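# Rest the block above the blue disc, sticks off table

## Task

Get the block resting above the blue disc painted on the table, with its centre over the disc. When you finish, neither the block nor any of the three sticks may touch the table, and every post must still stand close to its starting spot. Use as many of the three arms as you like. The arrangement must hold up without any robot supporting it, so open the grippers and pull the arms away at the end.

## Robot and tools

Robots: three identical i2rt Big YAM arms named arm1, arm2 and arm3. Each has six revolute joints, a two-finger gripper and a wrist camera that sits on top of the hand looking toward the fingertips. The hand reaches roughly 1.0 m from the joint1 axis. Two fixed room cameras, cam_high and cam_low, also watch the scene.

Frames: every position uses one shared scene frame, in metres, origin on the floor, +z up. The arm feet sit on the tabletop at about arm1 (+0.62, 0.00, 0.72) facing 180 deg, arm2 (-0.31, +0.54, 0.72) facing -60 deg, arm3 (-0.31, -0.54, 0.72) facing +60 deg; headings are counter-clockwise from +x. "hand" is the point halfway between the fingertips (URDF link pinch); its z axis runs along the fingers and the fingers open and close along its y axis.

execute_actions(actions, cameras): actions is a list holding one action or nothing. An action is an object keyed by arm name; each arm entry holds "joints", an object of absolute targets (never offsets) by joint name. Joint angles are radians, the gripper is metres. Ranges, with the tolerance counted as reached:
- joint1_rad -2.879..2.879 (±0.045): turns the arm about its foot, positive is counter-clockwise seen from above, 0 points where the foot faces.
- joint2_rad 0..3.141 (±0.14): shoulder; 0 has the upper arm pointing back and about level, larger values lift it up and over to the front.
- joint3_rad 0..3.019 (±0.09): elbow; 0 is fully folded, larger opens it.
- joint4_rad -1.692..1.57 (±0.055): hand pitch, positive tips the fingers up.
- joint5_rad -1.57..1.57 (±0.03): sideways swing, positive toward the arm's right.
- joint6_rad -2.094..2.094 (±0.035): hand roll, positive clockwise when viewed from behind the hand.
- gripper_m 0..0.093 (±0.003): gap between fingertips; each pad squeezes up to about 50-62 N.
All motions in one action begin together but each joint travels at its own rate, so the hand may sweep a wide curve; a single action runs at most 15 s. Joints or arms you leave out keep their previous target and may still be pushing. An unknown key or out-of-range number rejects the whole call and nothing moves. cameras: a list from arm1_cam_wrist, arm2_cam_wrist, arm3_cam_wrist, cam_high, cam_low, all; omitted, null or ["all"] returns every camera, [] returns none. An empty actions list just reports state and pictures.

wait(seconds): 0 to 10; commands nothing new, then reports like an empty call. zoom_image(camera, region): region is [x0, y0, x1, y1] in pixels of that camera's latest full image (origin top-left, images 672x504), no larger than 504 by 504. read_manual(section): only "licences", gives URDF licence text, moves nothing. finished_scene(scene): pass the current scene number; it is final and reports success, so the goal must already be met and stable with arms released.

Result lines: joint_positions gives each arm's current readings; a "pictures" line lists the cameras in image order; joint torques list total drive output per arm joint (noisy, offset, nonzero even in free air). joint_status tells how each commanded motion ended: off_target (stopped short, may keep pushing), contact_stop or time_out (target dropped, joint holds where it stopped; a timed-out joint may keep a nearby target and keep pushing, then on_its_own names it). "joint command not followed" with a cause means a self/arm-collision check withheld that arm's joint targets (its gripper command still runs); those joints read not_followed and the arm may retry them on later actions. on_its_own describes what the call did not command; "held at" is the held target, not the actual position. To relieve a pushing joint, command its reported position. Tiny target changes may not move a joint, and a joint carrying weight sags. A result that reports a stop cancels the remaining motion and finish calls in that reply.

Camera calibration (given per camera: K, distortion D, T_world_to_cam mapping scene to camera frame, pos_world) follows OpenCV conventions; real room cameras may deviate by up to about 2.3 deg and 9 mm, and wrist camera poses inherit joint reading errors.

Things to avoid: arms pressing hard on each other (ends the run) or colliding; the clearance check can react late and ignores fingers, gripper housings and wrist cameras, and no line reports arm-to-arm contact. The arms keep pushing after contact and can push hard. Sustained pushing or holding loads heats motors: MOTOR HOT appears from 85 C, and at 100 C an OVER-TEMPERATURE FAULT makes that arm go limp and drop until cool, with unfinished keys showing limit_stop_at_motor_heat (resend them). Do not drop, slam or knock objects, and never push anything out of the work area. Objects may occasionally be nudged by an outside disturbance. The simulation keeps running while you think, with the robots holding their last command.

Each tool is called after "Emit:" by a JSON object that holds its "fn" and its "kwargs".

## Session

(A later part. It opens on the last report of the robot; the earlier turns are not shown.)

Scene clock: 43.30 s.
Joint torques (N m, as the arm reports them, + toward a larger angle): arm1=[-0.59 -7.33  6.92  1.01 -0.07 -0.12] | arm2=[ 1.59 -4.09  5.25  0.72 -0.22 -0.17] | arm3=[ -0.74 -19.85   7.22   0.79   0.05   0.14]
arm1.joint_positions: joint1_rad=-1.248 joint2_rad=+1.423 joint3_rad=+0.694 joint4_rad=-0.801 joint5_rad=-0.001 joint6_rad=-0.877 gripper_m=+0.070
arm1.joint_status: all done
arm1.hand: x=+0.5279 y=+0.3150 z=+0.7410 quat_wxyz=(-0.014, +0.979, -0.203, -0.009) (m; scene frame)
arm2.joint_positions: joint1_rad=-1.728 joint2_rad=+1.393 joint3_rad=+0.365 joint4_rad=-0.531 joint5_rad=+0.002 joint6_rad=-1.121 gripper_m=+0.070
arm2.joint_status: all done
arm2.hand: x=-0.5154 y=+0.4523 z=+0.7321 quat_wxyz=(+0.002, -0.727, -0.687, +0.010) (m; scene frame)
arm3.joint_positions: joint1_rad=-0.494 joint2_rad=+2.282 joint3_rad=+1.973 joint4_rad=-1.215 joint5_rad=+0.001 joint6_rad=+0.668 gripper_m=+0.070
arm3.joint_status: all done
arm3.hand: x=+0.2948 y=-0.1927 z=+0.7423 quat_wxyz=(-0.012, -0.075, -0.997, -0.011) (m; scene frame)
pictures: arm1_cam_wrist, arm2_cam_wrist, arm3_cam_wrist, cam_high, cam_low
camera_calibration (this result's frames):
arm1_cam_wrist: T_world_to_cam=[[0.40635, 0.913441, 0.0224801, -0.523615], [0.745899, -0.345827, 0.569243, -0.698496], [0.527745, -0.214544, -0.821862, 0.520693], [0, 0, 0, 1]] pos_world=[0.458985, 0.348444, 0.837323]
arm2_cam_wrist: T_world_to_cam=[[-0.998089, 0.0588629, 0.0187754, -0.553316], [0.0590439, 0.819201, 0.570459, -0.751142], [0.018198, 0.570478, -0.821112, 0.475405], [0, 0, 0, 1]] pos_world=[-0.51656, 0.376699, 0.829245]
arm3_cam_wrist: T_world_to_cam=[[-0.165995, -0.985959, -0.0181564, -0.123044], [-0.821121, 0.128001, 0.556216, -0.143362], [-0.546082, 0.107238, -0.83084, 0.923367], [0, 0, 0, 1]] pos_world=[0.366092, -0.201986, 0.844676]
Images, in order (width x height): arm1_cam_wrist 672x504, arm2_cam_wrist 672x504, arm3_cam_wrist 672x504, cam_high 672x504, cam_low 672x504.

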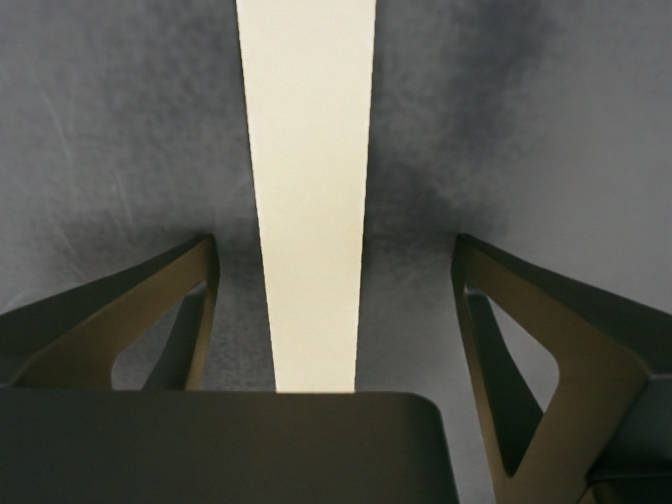

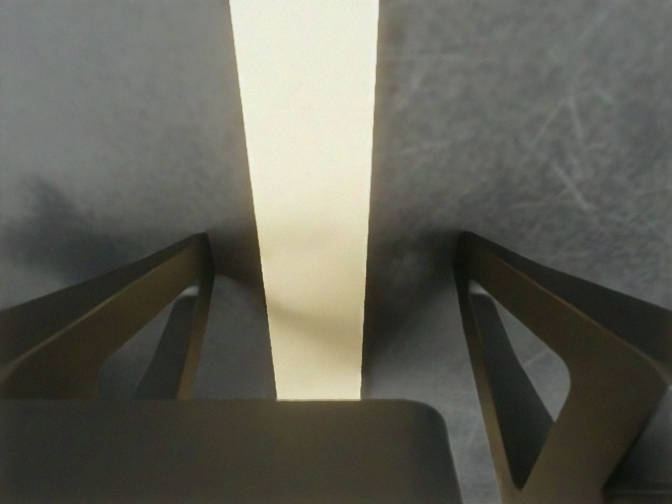

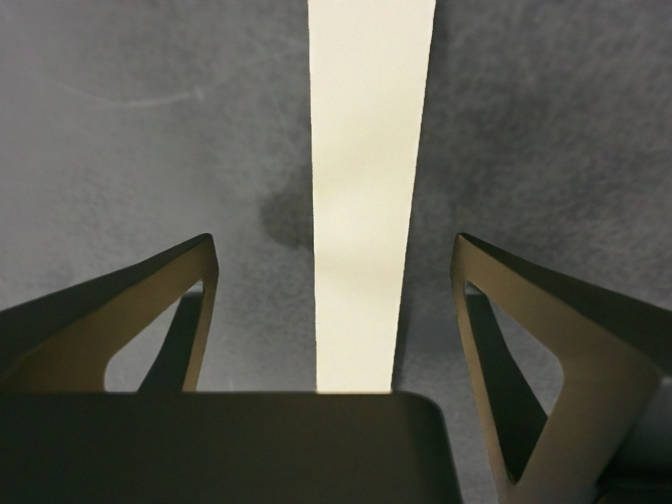

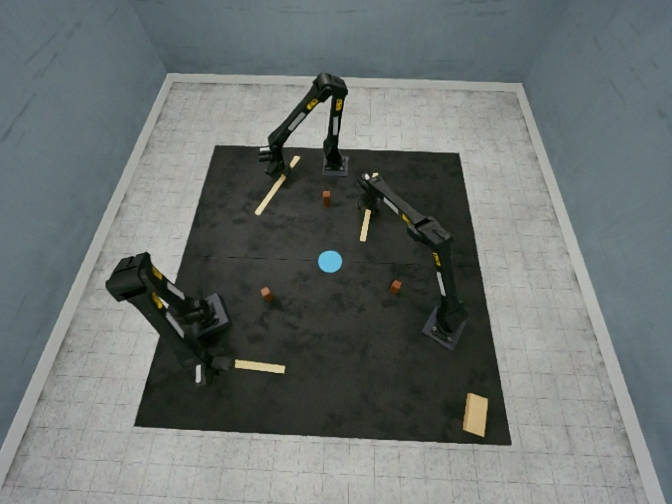

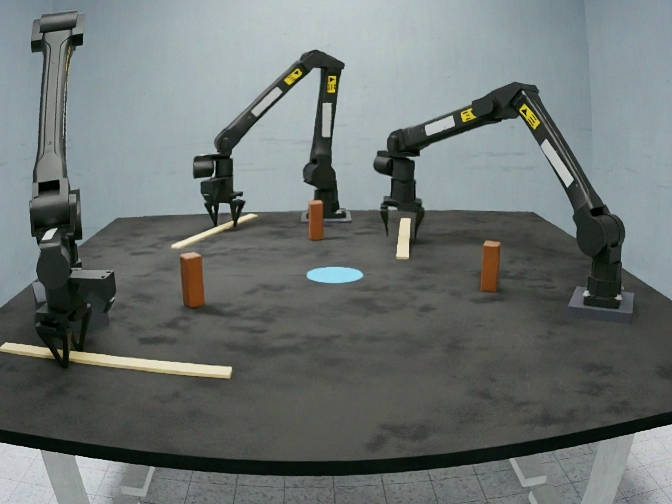

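Emit:
{"fn": "zoom_image", "kwargs": {"camera": "cam_low", "region": [0, 300, 120, 390]}}

Emit:
{"fn": "zoom_image", "kwargs": {"camera": "arm2_cam_wrist", "region": [200, 180, 480, 320]}}

Emit:
{"fn": "zoom_image", "kwargs": {"camera": "arm1_cam_wrist", "region": [200, 180, 480, 320]}}

Emit:
{"fn": "zoom_image", "kwargs": {"camera": "arm3_cam_wrist", "region": [200, 180, 480, 320]}}

Region (0, 300, 120, 390) of cam_low's 672x504 image, scaled by 4.200, with more detail than that image has; it fills the top 378 rows of this view, and the rest is white.

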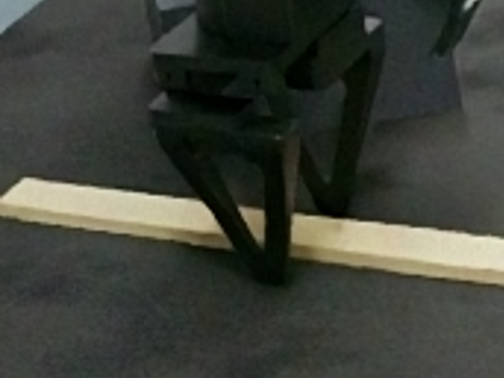

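Region (200, 180, 480, 320) of arm2_cam_wrist's 672x504 image, scaled by 1.800, with more detail than that image has.

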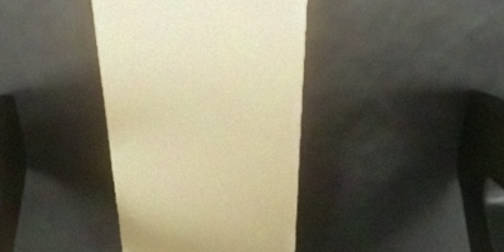

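Region (200, 180, 480, 320) of arm1_cam_wrist's 672x504 image, scaled by 1.800, with more detail than that image has.

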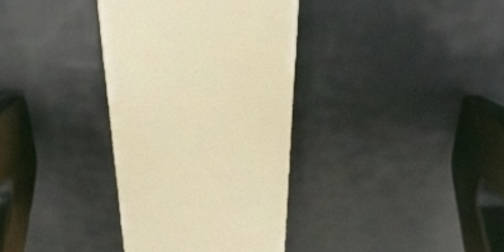

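Region (200, 180, 480, 320) of arm3_cam_wrist's 672x504 image, scaled by 1.800, with more detail than that image has.

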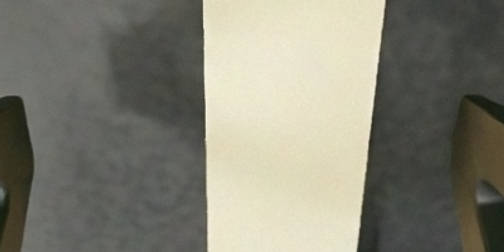

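Emit:
{"fn": "execute_actions", "kwargs": {"actions": [{"arm1": {"joints": {"joint2_rad": 1.456, "joint3_rad": 0.668}}, "arm2": {"joints": {"joint2_rad": 1.44}}, "arm3": {"joints": {"joint1_rad": -0.515, "joint2_rad": 2.332}}}]}}

Scene clock: 45.80 s.
Joint torques (N m, as the arm reports them, + toward a larger angle): arm1=[-0.53 -6.53  6.26  0.83 -0.08 -0.1 ] | arm2=[ 1.74 -2.9   5.09  0.63 -0.24 -0.18] | arm3=[ -1.14 -18.62   7.08   0.7    0.05   0.12]
arm1.joint_positions: joint1_rad=-1.248 joint2_rad=+1.428 joint3_rad=+0.684 joint4_rad=-0.797 joint5_rad=+0.000 joint6_rad=-0.879 gripper_m=+0.070
arm1.joint_status: all done
arm1.hand: x=+0.5291 y=+0.3109 z=+0.7368 quat_wxyz=(-0.009, +0.979, -0.202, -0.007) (m; scene frame)
arm2.joint_positions: joint1_rad=-1.728 joint2_rad=+1.398 joint3_rad=+0.368 joint4_rad=-0.531 joint5_rad=+0.004 joint6_rad=-1.121 gripper_m=+0.070
arm2.joint_status: all done
arm2.hand: x=-0.5162 y=+0.4521 z=+0.7317 quat_wxyz=(+0.002, -0.727, -0.687, +0.009) (m; scene frame)
arm3.joint_positions: joint1_rad=-0.508 joint2_rad=+2.303 joint3_rad=+1.973 joint4_rad=-1.212 joint5_rad=+0.001 joint6_rad=+0.668 gripper_m=+0.070
arm3.joint_status: all done
arm3.hand: x=+0.2973 y=-0.2019 z=+0.7279 quat_wxyz=(-0.004, -0.082, -0.997, -0.006) (m; scene frame)
pictures: arm1_cam_wrist, arm2_cam_wrist, arm3_cam_wrist, cam_high, cam_low
camera_calibration (this result's frames):
arm1_cam_wrist: T_world_to_cam=[[0.404533, 0.914397, 0.0152008, -0.514265], [0.744722, -0.339024, 0.57485, -0.704073], [0.530795, -0.221225, -0.818118, 0.513391], [0, 0, 0, 1]] pos_world=[0.459871, 0.34512, 0.832568]
arm2_cam_wrist: T_world_to_cam=[[-0.998113, 0.0588419, 0.0175604, -0.553243], [0.0582978, 0.818179, 0.572001, -0.751819], [0.01929, 0.571945, -0.820065, 0.474321], [0, 0, 0, 1]] pos_world=[-0.517519, 0.376391, 0.82873]
arm3_cam_wrist: T_world_to_cam=[[-0.179989, -0.983649, -0.00613233, -0.136011], [-0.81006, 0.144683, 0.568216, -0.140783], [-0.558038, 0.10724, -0.822856, 0.911531], [0, 0, 0, 1]] pos_world=[0.370146, -0.211172, 0.829221]
Images, in order (width x height): arm1_cam_wrist 672x504, arm2_cam_wrist 672x504, arm3_cam_wrist 672x504, cam_high 672x504, cam_low 672x504.

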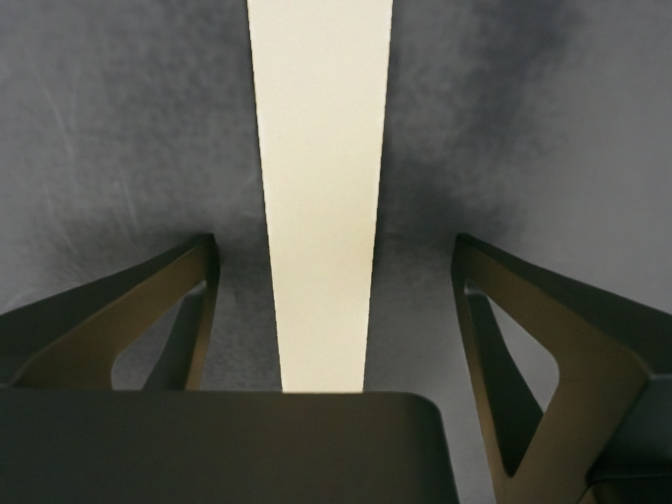

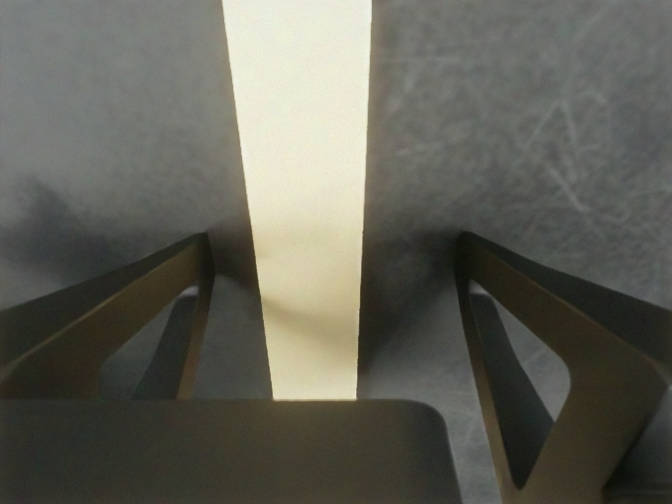

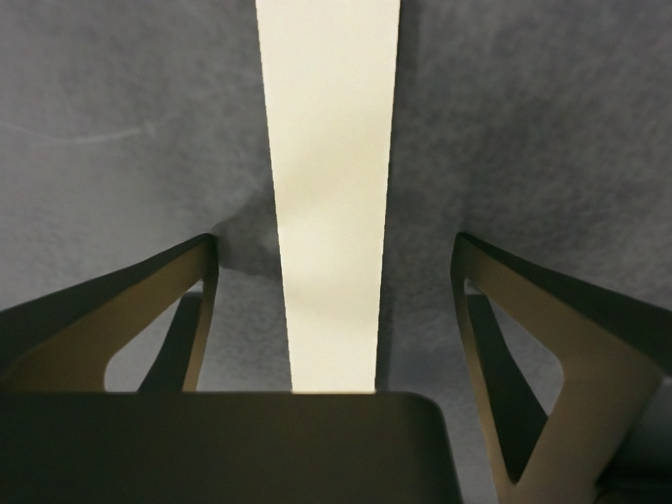

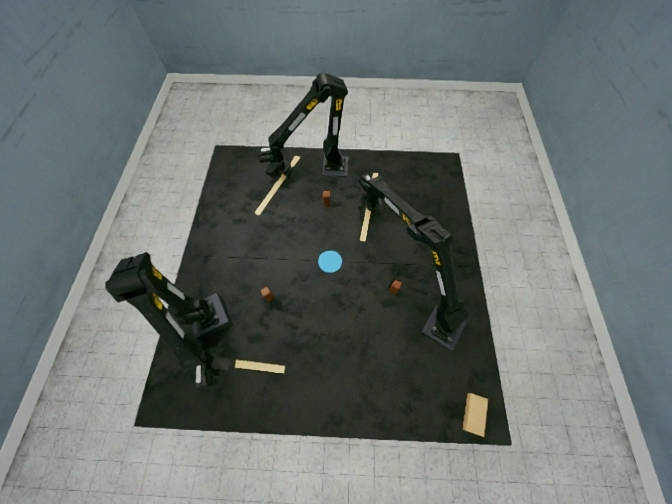

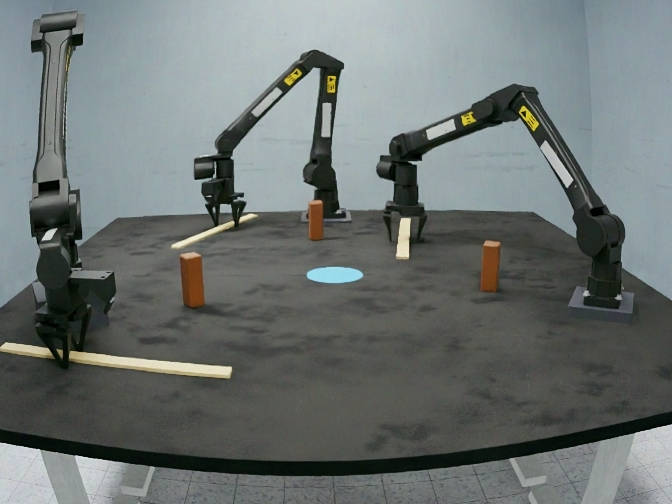

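Emit:
{"fn": "execute_actions", "kwargs": {"actions": [{"arm1": {"joints": {"joint2_rad": 1.445, "gripper_m": 0.012}}, "arm2": {"joints": {"joint2_rad": 1.415, "gripper_m": 0.012}}, "arm3": {"joints": {"joint2_rad": 2.32, "gripper_m": 0.012}}}]}}

Scene clock: 46.80 s.
Joint torques (N m, as the arm reports them, + toward a larger angle): arm1=[-0.6  -7.24  6.27  0.75 -0.09 -0.1 ] | arm2=[ 1.31 -5.31  5.01  0.49 -0.18 -0.12] | arm3=[ -0.91 -19.57   7.12   0.73   0.05   0.12]
arm1.joint_positions: joint1_rad=-1.248 joint2_rad=+1.428 joint3_rad=+0.684 joint4_rad=-0.795 joint5_rad=+0.000 joint6_rad=-0.879 gripper_m=+0.028
arm1.joint_status: gripper_m off_target (ended at +0.028, target +0.012); the others done
arm1.hand: x=+0.5291 y=+0.3113 z=+0.7368 quat_wxyz=(-0.010, +0.979, -0.202, -0.007) (m; scene frame)
arm2.joint_positions: joint1_rad=-1.728 joint2_rad=+1.399 joint3_rad=+0.368 joint4_rad=-0.521 joint5_rad=+0.003 joint6_rad=-1.122 gripper_m=+0.028
arm2.joint_status: gripper_m off_target (ended at +0.028, target +0.012); the others done
arm2.hand: x=-0.5186 y=+0.4510 z=+0.7318 quat_wxyz=(+0.004, -0.726, -0.687, +0.014) (m; scene frame)
arm3.joint_positions: joint1_rad=-0.510 joint2_rad=+2.303 joint3_rad=+1.973 joint4_rad=-1.211 joint5_rad=+0.001 joint6_rad=+0.670 gripper_m=+0.028
arm3.joint_status: gripper_m off_target (ended at +0.028, target +0.012); the others done
arm3.hand: x=+0.2982 y=-0.2030 z=+0.7279 quat_wxyz=(-0.005, -0.083, -0.997, -0.006) (m; scene frame)
pictures: arm1_cam_wrist, arm2_cam_wrist, arm3_cam_wrist, cam_high, cam_low
camera_calibration (this result's frames):
arm1_cam_wrist: T_world_to_cam=[[0.404546, 0.914367, 0.0166119, -0.515631], [0.744754, -0.339937, 0.574269, -0.703223], [0.530739, -0.219946, -0.818498, 0.513415], [0, 0, 0, 1]] pos_world=[0.459835, 0.345348, 0.832634]
arm2_cam_wrist: T_world_to_cam=[[-0.997992, 0.0578309, 0.0258186, -0.561084], [0.062251, 0.820719, 0.567931, -0.746902], [0.0116542, 0.568398, -0.822671, 0.474606], [0, 0, 0, 1]] pos_world=[-0.518993, 0.375679, 0.82912]
arm3_cam_wrist: T_world_to_cam=[[-0.182994, -0.983094, -0.00630072, -0.135838], [-0.810093, 0.147154, 0.567534, -0.138934], [-0.557012, 0.10896, -0.823326, 0.912498], [0, 0, 0, 1]] pos_world=[0.370865, -0.212522, 0.829277]
Images, in order (width x height): arm1_cam_wrist 672x504, arm2_cam_wrist 672x504, arm3_cam_wrist 672x504, cam_high 672x504, cam_low 672x504.

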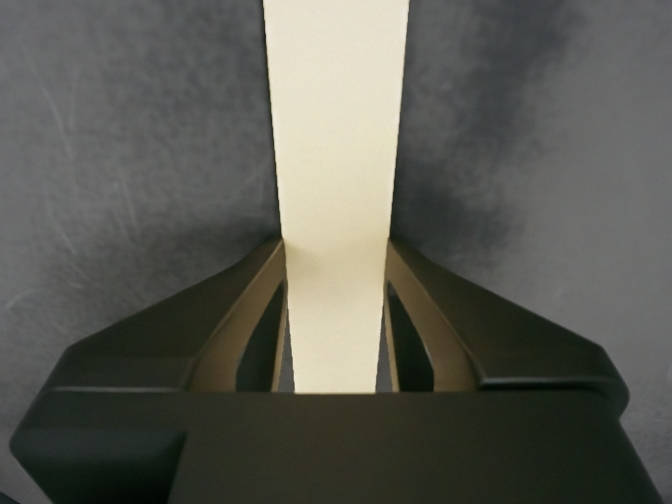

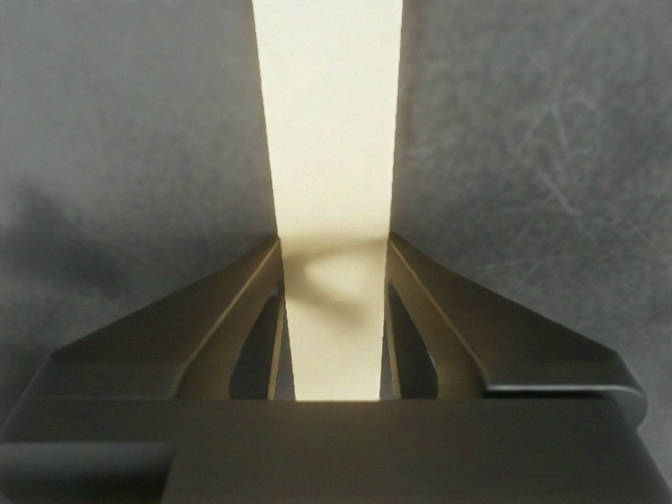

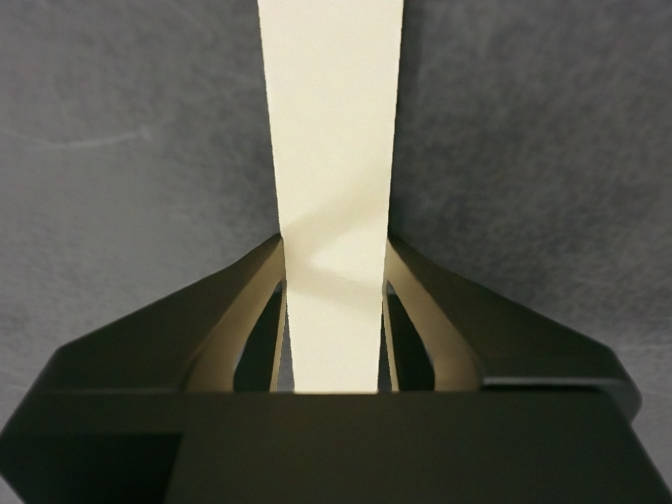

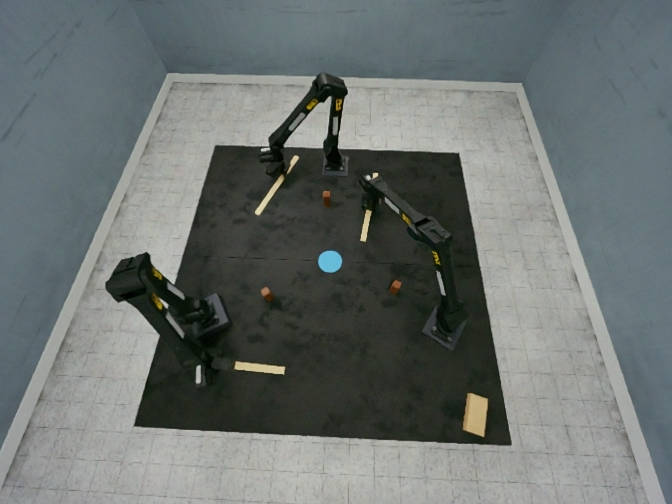

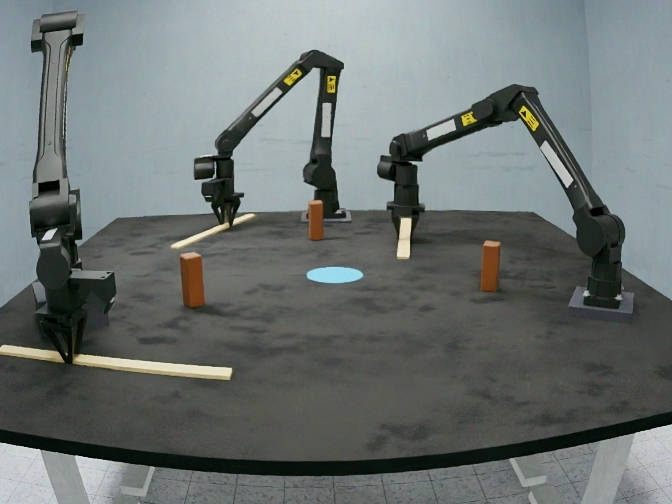

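Emit:
{"fn": "execute_actions", "kwargs": {"actions": [{"arm1": {"joints": {"joint2_rad": 1.42, "joint3_rad": 0.95}}, "arm2": {"joints": {"joint2_rad": 1.30, "joint3_rad": 0.55}}, "arm3": {"joints": {"joint2_rad": 2.05}}}]}}

Scene clock: 55.03 s.
Joint torques (N m, as the arm reports them, + toward a larger angle): arm1=[-0.54 -9.95 12.18  1.12 -0.09 -0.07] | arm2=[ 1.45 -8.45  8.15  0.75 -0.21 -0.13] | arm3=[ -0.95 -18.06   9.31   1.17   0.05   0.11]
arm1.joint_positions: joint1_rad=-1.248 joint2_rad=+1.415 joint3_rad=+0.929 joint4_rad=-0.791 joint5_rad=+0.000 joint6_rad=-0.879 gripper_m=+0.028
arm1.joint_status: all done
arm1.hand: x=+0.4968 y=+0.4222 z=+0.8265 quat_wxyz=(-0.125, +0.969, -0.200, -0.068) (m; scene frame)
arm2.joint_positions: joint1_rad=-1.728 joint2_rad=+1.296 joint3_rad=+0.541 joint4_rad=-0.517 joint5_rad=+0.003 joint6_rad=-1.123 gripper_m=+0.028
arm2.joint_status: all done
arm2.hand: x=-0.6195 y=+0.4095 z=+0.8074 quat_wxyz=(+0.053, -0.718, -0.679, +0.144) (m; scene frame)
arm3.joint_positions: joint1_rad=-0.510 joint2_rad=+2.038 joint3_rad=+1.954 joint4_rad=-1.211 joint5_rad=+0.001 joint6_rad=+0.670 gripper_m=+0.028
arm3.joint_status: all done
arm3.hand: x=+0.3065 y=-0.1994 z=+0.8997 quat_wxyz=(-0.107, -0.083, -0.988, -0.073) (m; scene frame)
pictures: arm1_cam_wrist, arm2_cam_wrist, arm3_cam_wrist, cam_high, cam_low
camera_calibration (this result's frames):
arm1_cam_wrist: T_world_to_cam=[[0.413314, 0.885259, 0.213277, -0.760076], [0.781275, -0.465066, 0.416321, -0.52772], [0.46774, -0.00544288, -0.883849, 0.623125], [0, 0, 0, 1]] pos_world=[0.434984, 0.430831, 0.932557]
arm2_cam_wrist: T_world_to_cam=[[-0.959069, 0.0751624, 0.273016, -0.843979], [0.194703, 0.875099, 0.443049, -0.588942], [-0.205615, 0.478072, -0.853914, 0.489215], [0, 0, 0, 1]] pos_world=[-0.594175, 0.344939, 0.909097]
arm3_cam_wrist: T_world_to_cam=[[-0.166262, -0.972934, -0.160486, 0.00589487], [-0.914068, 0.0910115, 0.395216, -0.0544446], [-0.369913, 0.212404, -0.90446, 1.0945], [0, 0, 0, 1]] pos_world=[0.356085, -0.221787, 1.0124]
Images, in order (width x height): arm1_cam_wrist 672x504, arm2_cam_wrist 672x504, arm3_cam_wrist 672x504, cam_high 672x504, cam_low 672x504.

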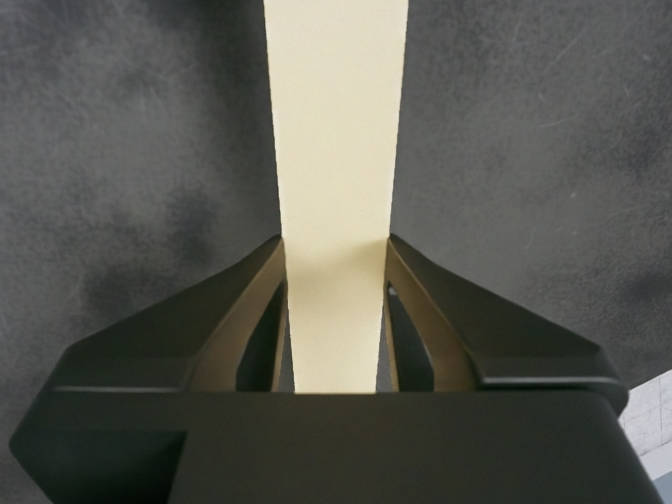

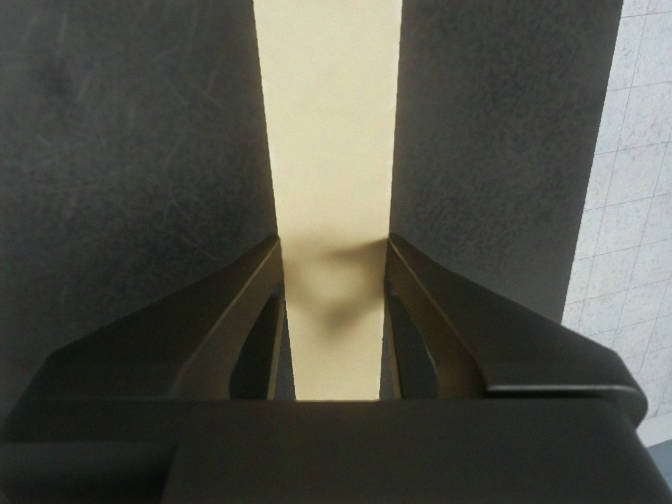

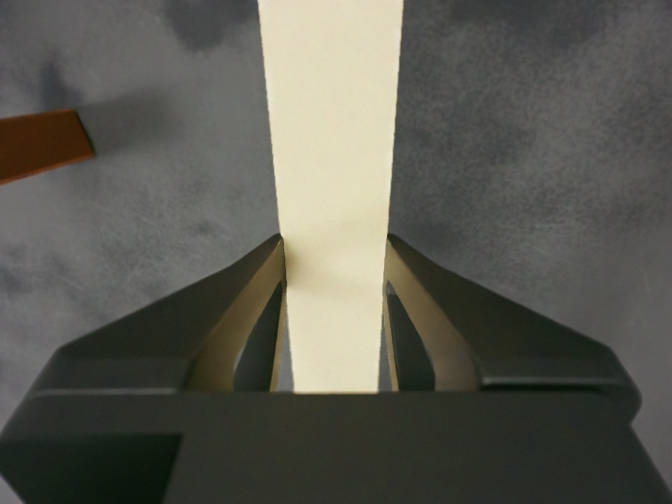

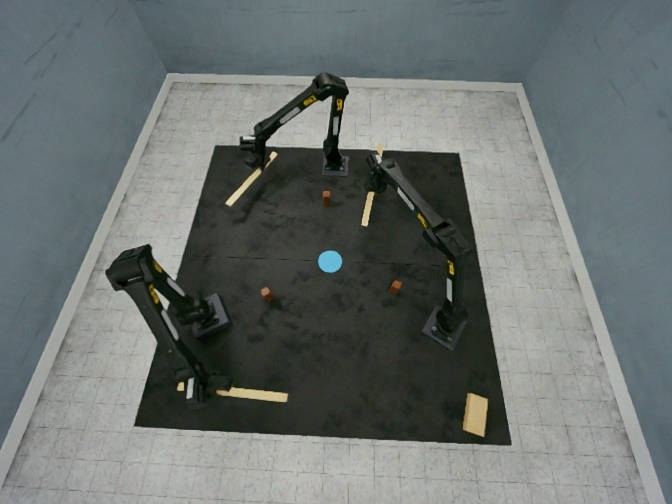

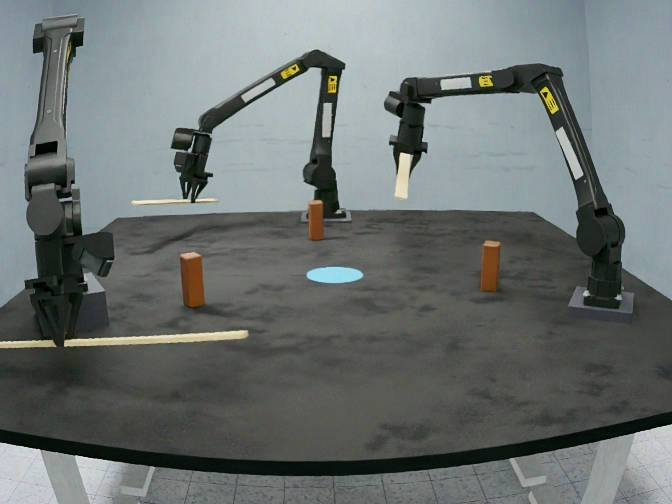

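Emit:
{"fn": "execute_actions", "kwargs": {"actions": [{"arm1": {"joints": {"joint1_rad": -0.45, "joint2_rad": 1.415, "joint3_rad": 1.09, "joint4_rad": -1.05, "joint6_rad": -0.082}}, "arm3": {"joints": {"joint1_rad": -0.040, "joint2_rad": 1.425, "joint3_rad": 1.082, "joint4_rad": -1.041}}}], "cameras": ["cam_high", "cam_low"]}}

Scene clock: 60.23 s.
Joint torques (N m, as the arm reports them, + toward a larger angle): arm1=[  0.53 -10.75  13.31   0.16  -0.04   0.07] | arm2=[ 1.98 -7.59  8.13  0.64 -0.2  -0.13] | arm3=[ 0.48 -9.24  8.36  0.79  0.12  0.1 ]
arm1.joint_positions: joint1_rad=-0.453 joint2_rad=+1.415 joint3_rad=+1.062 joint4_rad=-1.036 joint5_rad=+0.000 joint6_rad=-0.092 gripper_m=+0.028
arm1.joint_status: all done
arm1.hand: x=+0.2380 y=+0.2056 z=+0.8685 quat_wxyz=(-0.022, +0.976, -0.197, -0.087) (m; scene frame)
arm2.joint_positions: joint1_rad=-1.728 joint2_rad=+1.296 joint3_rad=+0.541 joint4_rad=-0.517 joint5_rad=+0.003 joint6_rad=-1.123 gripper_m=+0.028
arm2.joint_status: not commanded
arm2.hand: x=-0.6195 y=+0.4095 z=+0.8074 quat_wxyz=(+0.053, -0.718, -0.679, +0.144) (m; scene frame)
arm3.joint_positions: joint1_rad=-0.048 joint2_rad=+1.428 joint3_rad=+1.069 joint4_rad=-1.047 joint5_rad=-0.001 joint6_rad=+0.670 gripper_m=+0.028
arm3.joint_status: all done
arm3.hand: x=-0.0607 y=-0.1808 z=+0.8748 quat_wxyz=(-0.048, +0.146, -0.986, -0.060) (m; scene frame)
pictures: cam_high, cam_low
Images, in order (width x height): cam_high 672x504, cam_low 672x504.

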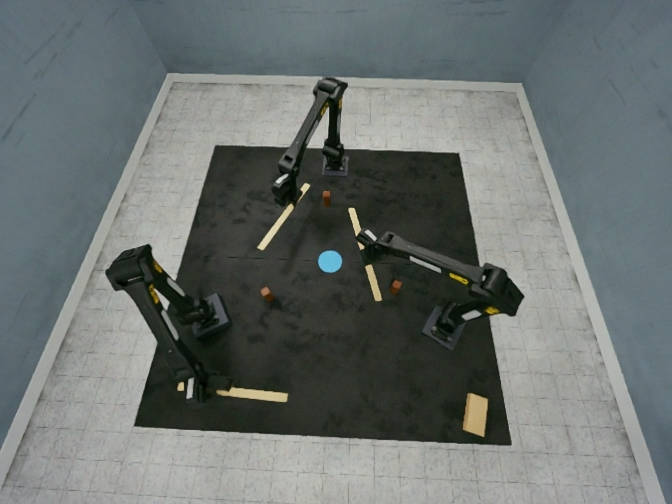

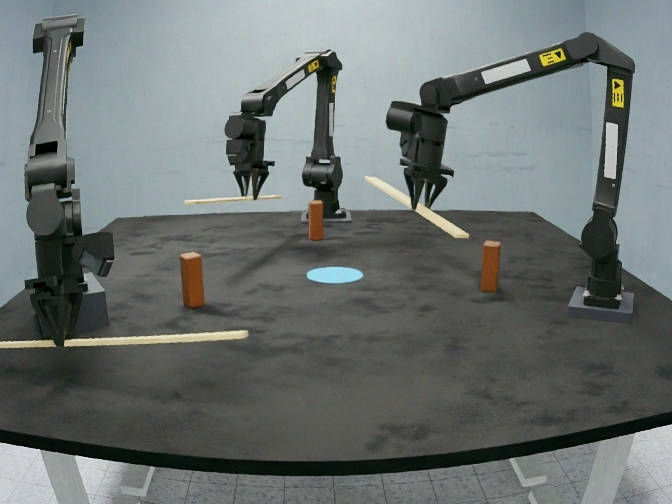

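Emit:
{"fn": "execute_actions", "kwargs": {"actions": [{"arm1": {"joints": {"joint1_rad": -0.24}}, "arm3": {"joints": {"joint6_rad": -0.109}}}], "cameras": ["cam_high", "cam_low", "arm3_cam_wrist"]}}

Scene clock: 62.30 s.
Joint torques (N m, as the arm reports them, + toward a larger angle): arm1=[ -0.57 -10.78  13.3    0.16  -0.03   0.07] | arm2=[ 1.08 -7.75  8.29  0.64 -0.23 -0.12] | arm3=[ 0.51 -9.39  8.41  0.85  0.06 -0.18]
arm1.joint_positions: joint1_rad=-0.230 joint2_rad=+1.415 joint3_rad=+1.062 joint4_rad=-1.036 joint5_rad=+0.000 joint6_rad=-0.090 gripper_m=+0.028
arm1.joint_status: all done
arm1.hand: x=+0.2022 y=+0.1159 z=+0.8693 quat_wxyz=(-0.012, +0.992, -0.088, -0.089) (m; scene frame)
arm2.joint_positions: joint1_rad=-1.728 joint2_rad=+1.296 joint3_rad=+0.541 joint4_rad=-0.517 joint5_rad=+0.003 joint6_rad=-1.123 gripper_m=+0.028
arm2.joint_status: not commanded
arm2.hand: x=-0.6195 y=+0.4095 z=+0.8074 quat_wxyz=(+0.053, -0.718, -0.679, +0.144) (m; scene frame)
arm3.joint_positions: joint1_rad=-0.048 joint2_rad=+1.428 joint3_rad=+1.069 joint4_rad=-1.047 joint5_rad=-0.001 joint6_rad=-0.094 gripper_m=+0.028
arm3.joint_status: all done
arm3.hand: x=-0.0607 y=-0.1808 z=+0.8748 quat_wxyz=(-0.067, +0.503, -0.861, -0.038) (m; scene frame)
pictures: arm3_cam_wrist, cam_high, cam_low
camera_calibration (this result's frames):
arm3_cam_wrist: T_world_to_cam=[[0.86202, -0.506851, 0.00488585, -0.0390296], [-0.456708, -0.772487, 0.441227, -0.550636], [-0.219862, -0.382578, -0.897382, 0.827521], [0, 0, 0, 1]] pos_world=[-0.0358956, -0.128551, 0.985749]
Images, in order (width x height): arm3_cam_wrist 672x504, cam_high 672x504, cam_low 672x504.

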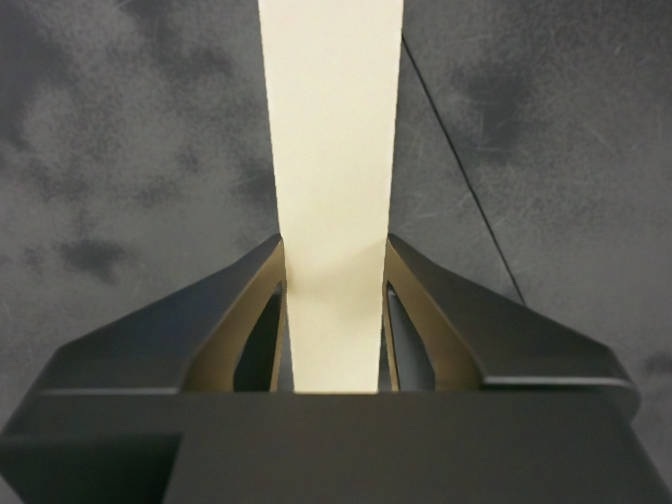

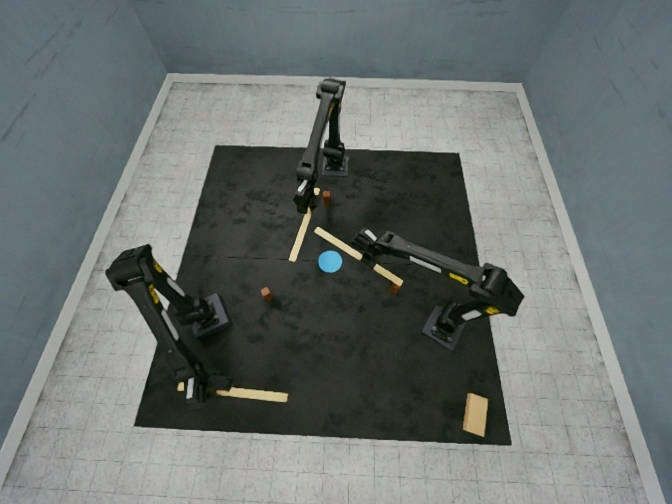

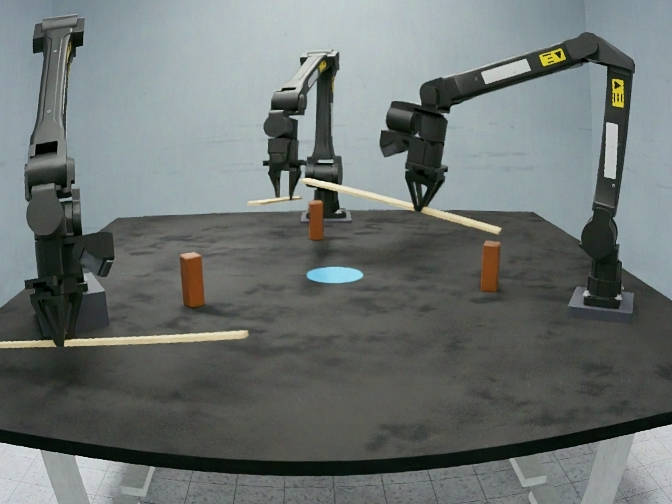

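Emit:
{"fn": "zoom_image", "kwargs": {"camera": "cam_low", "region": [230, 140, 530, 300]}}

Emit:
{"fn": "zoom_image", "kwargs": {"camera": "cam_high", "region": [250, 170, 420, 310]}}

Emit:
{"fn": "zoom_image", "kwargs": {"camera": "cam_low", "region": [230, 150, 350, 250]}}

Region (230, 140, 530, 300) of cam_low's 672x504 image, scaled by 1.680, with more detail than that image has; it fills the top 269 rows of this view, and the rest is white.

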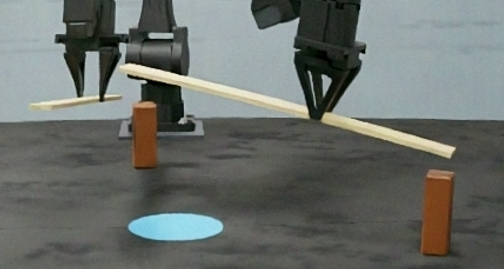

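Region (250, 170, 420, 310) of cam_high's 672x504 image, scaled by 2.965, with more detail than that image has; it fills the top 415 rows of this view, and the rest is white.

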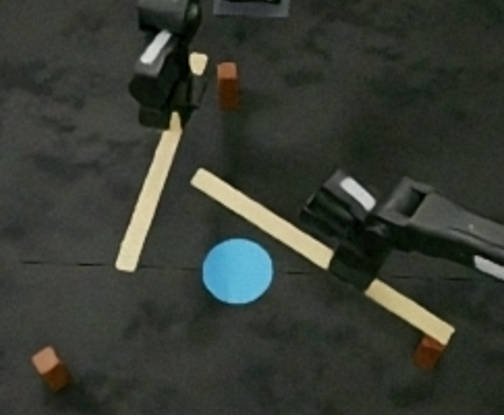

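Region (230, 150, 350, 250) of cam_low's 672x504 image, scaled by 4.200, with more detail than that image has.

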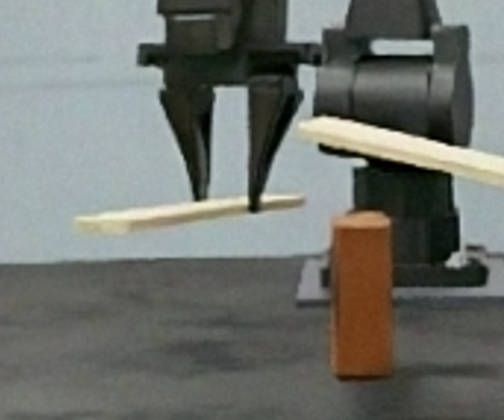

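Emit:
{"fn": "execute_actions", "kwargs": {"actions": [{"arm1": {"joints": {"joint2_rad": 1.385}}}], "cameras": ["cam_low"]}}

Scene clock: 65.93 s.
Joint torques (N m, as the arm reports them, + toward a larger angle): arm1=[ -0.56 -10.87  13.44   0.23  -0.03   0.07] | arm2=[ 1.2  -7.43  8.19  0.64 -0.25 -0.13] | arm3=[ 0.18 -9.27  8.35  0.82  0.07 -0.17]
arm1.joint_positions: joint1_rad=-0.230 joint2_rad=+1.390 joint3_rad=+1.062 joint4_rad=-1.036 joint5_rad=+0.000 joint6_rad=-0.090 gripper_m=+0.028
arm1.joint_status: all done
arm1.hand: x=+0.2026 y=+0.1158 z=+0.8793 quat_wxyz=(-0.014, +0.991, -0.088, -0.101) (m; scene frame)
arm2.joint_positions: joint1_rad=-1.728 joint2_rad=+1.296 joint3_rad=+0.541 joint4_rad=-0.517 joint5_rad=+0.003 joint6_rad=-1.123 gripper_m=+0.028
arm2.joint_status: not commanded
arm2.hand: x=-0.6195 y=+0.4095 z=+0.8074 quat_wxyz=(+0.053, -0.718, -0.679, +0.144) (m; scene frame)
arm3.joint_positions: joint1_rad=-0.048 joint2_rad=+1.428 joint3_rad=+1.069 joint4_rad=-1.047 joint5_rad=-0.001 joint6_rad=-0.095 gripper_m=+0.028
arm3.joint_status: not commanded
arm3.hand: x=-0.0607 y=-0.1808 z=+0.8748 quat_wxyz=(-0.067, +0.503, -0.861, -0.038) (m; scene frame)
pictures: cam_low
Images, in order (width x height): cam_low 672x504.

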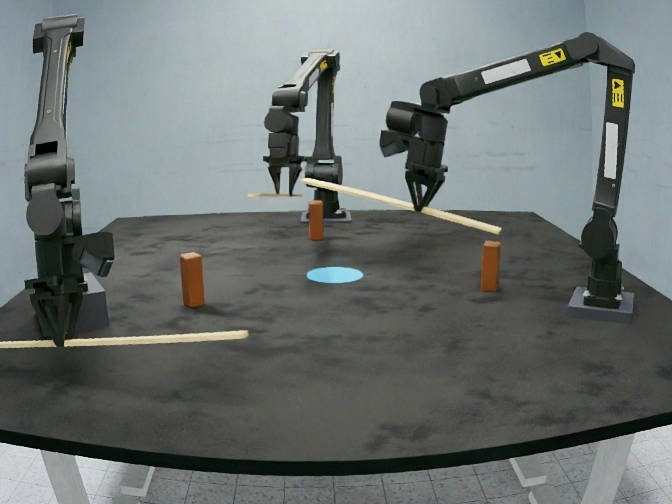

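Emit:
{"fn": "execute_actions", "kwargs": {"actions": []}}

Scene clock: 67.17 s.
Joint torques (N m, as the arm reports them, + toward a larger angle): arm1=[ -0.5  -10.81  13.45   0.23  -0.04   0.07] | arm2=[ 1.81 -8.28  8.18  0.59 -0.21 -0.13] | arm3=[ 0.17 -9.18  8.34  0.81  0.06 -0.17]
arm1.joint_positions: joint1_rad=-0.230 joint2_rad=+1.390 joint3_rad=+1.062 joint4_rad=-1.036 joint5_rad=+0.000 joint6_rad=-0.090 gripper_m=+0.028
arm1.joint_status: all done
arm1.hand: x=+0.2026 y=+0.1158 z=+0.8793 quat_wxyz=(-0.014, +0.991, -0.088, -0.101) (m; scene frame)
arm2.joint_positions: joint1_rad=-1.728 joint2_rad=+1.296 joint3_rad=+0.541 joint4_rad=-0.517 joint5_rad=+0.003 joint6_rad=-1.123 gripper_m=+0.028
arm2.joint_status: not commanded
arm2.hand: x=-0.6195 y=+0.4095 z=+0.8074 quat_wxyz=(+0.053, -0.718, -0.679, +0.144) (m; scene frame)
arm3.joint_positions: joint1_rad=-0.048 joint2_rad=+1.428 joint3_rad=+1.069 joint4_rad=-1.047 joint5_rad=-0.001 joint6_rad=-0.095 gripper_m=+0.028
arm3.joint_status: not commanded
arm3.hand: x=-0.0607 y=-0.1808 z=+0.8748 quat_wxyz=(-0.067, +0.503, -0.861, -0.038) (m; scene frame)
pictures: arm1_cam_wrist, arm2_cam_wrist, arm3_cam_wrist, cam_high, cam_low
camera_calibration (this result's frames):
arm1_cam_wrist: T_world_to_cam=[[0.18729, 0.982271, 0.0081365, -0.163607], [0.894483, -0.173963, 0.41187, -0.515126], [0.405984, -0.0698611, -0.911206, 0.849767], [0, 0, 0, 1]] pos_world=[0.146422, 0.130459, 0.987809]
arm2_cam_wrist: T_world_to_cam=[[-0.959069, 0.0751624, 0.273016, -0.843979], [0.194703, 0.875099, 0.443049, -0.588942], [-0.205615, 0.478072, -0.853914, 0.489215], [0, 0, 0, 1]] pos_world=[-0.594175, 0.344939, 0.909097]
arm3_cam_wrist: T_world_to_cam=[[0.862211, -0.506526, 0.00494462, -0.0390106], [-0.456439, -0.772646, 0.441226, -0.550648], [-0.219672, -0.382687, -0.897382, 0.827513], [0, 0, 0, 1]] pos_world=[-0.0359209, -0.128538, 0.985749]
Images, in order (width x height): arm1_cam_wrist 672x504, arm2_cam_wrist 672x504, arm3_cam_wrist 672x504, cam_high 672x504, cam_low 672x504.

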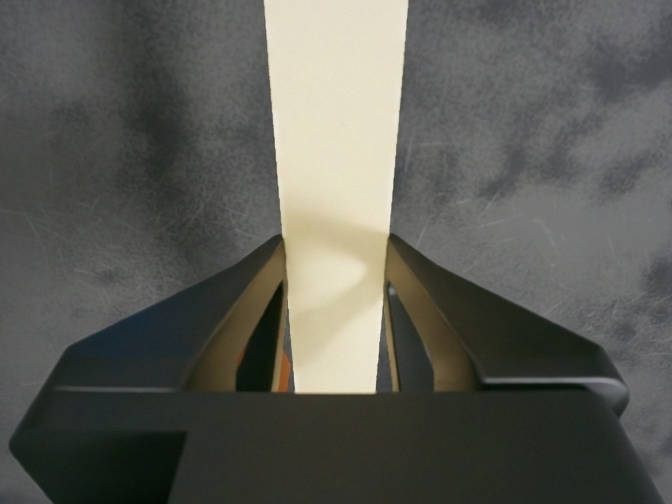

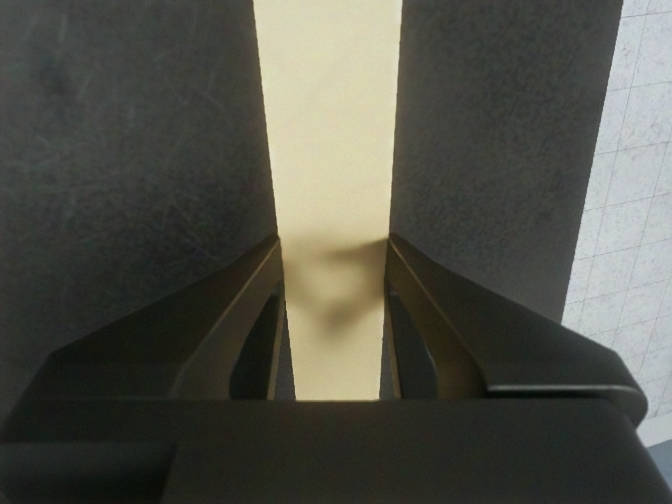

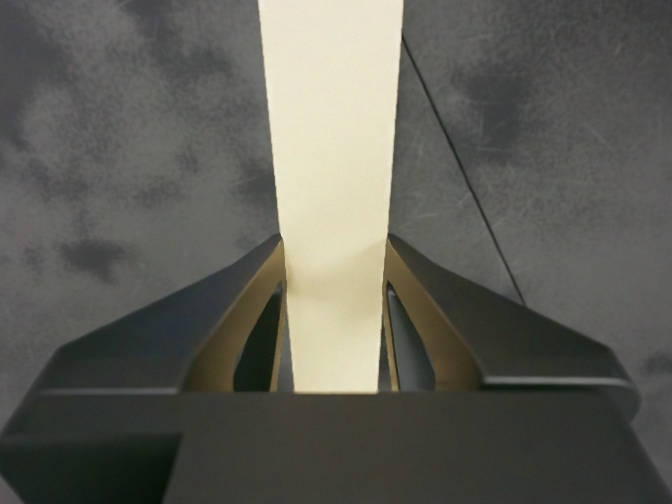

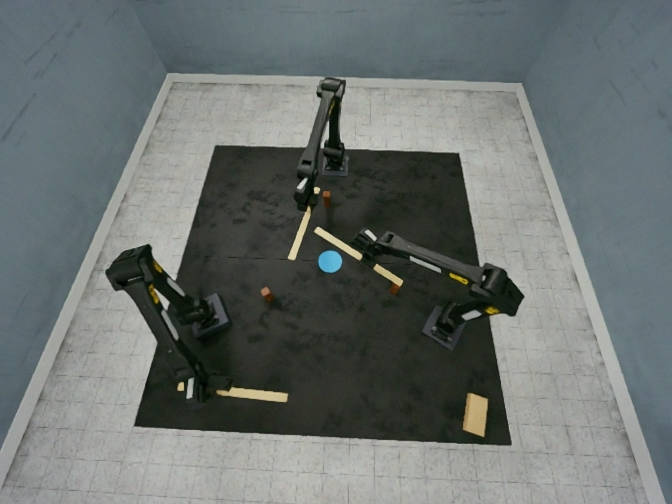

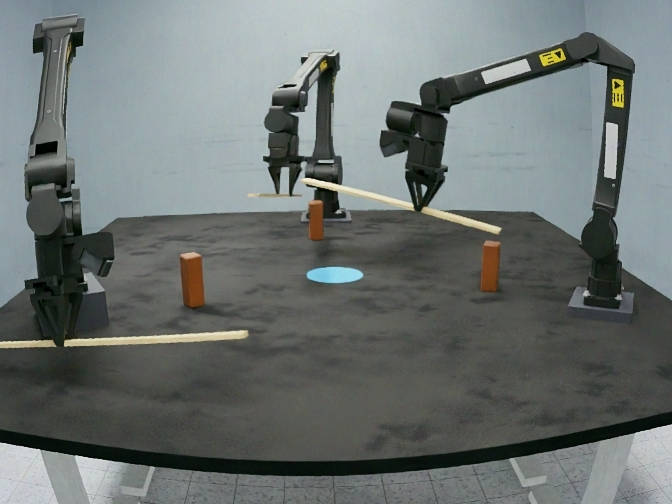

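Emit:
{"fn": "zoom_image", "kwargs": {"camera": "cam_low", "region": [230, 150, 390, 270]}}

Region (230, 150, 390, 270) of cam_low's 672x504 image, scaled by 3.150, with more detail than that image has; it fills the top 378 rows of this view, and the rest is white.

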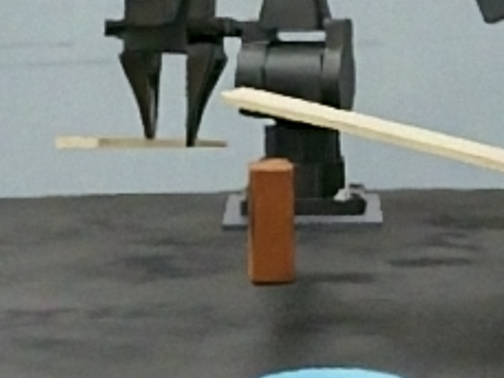

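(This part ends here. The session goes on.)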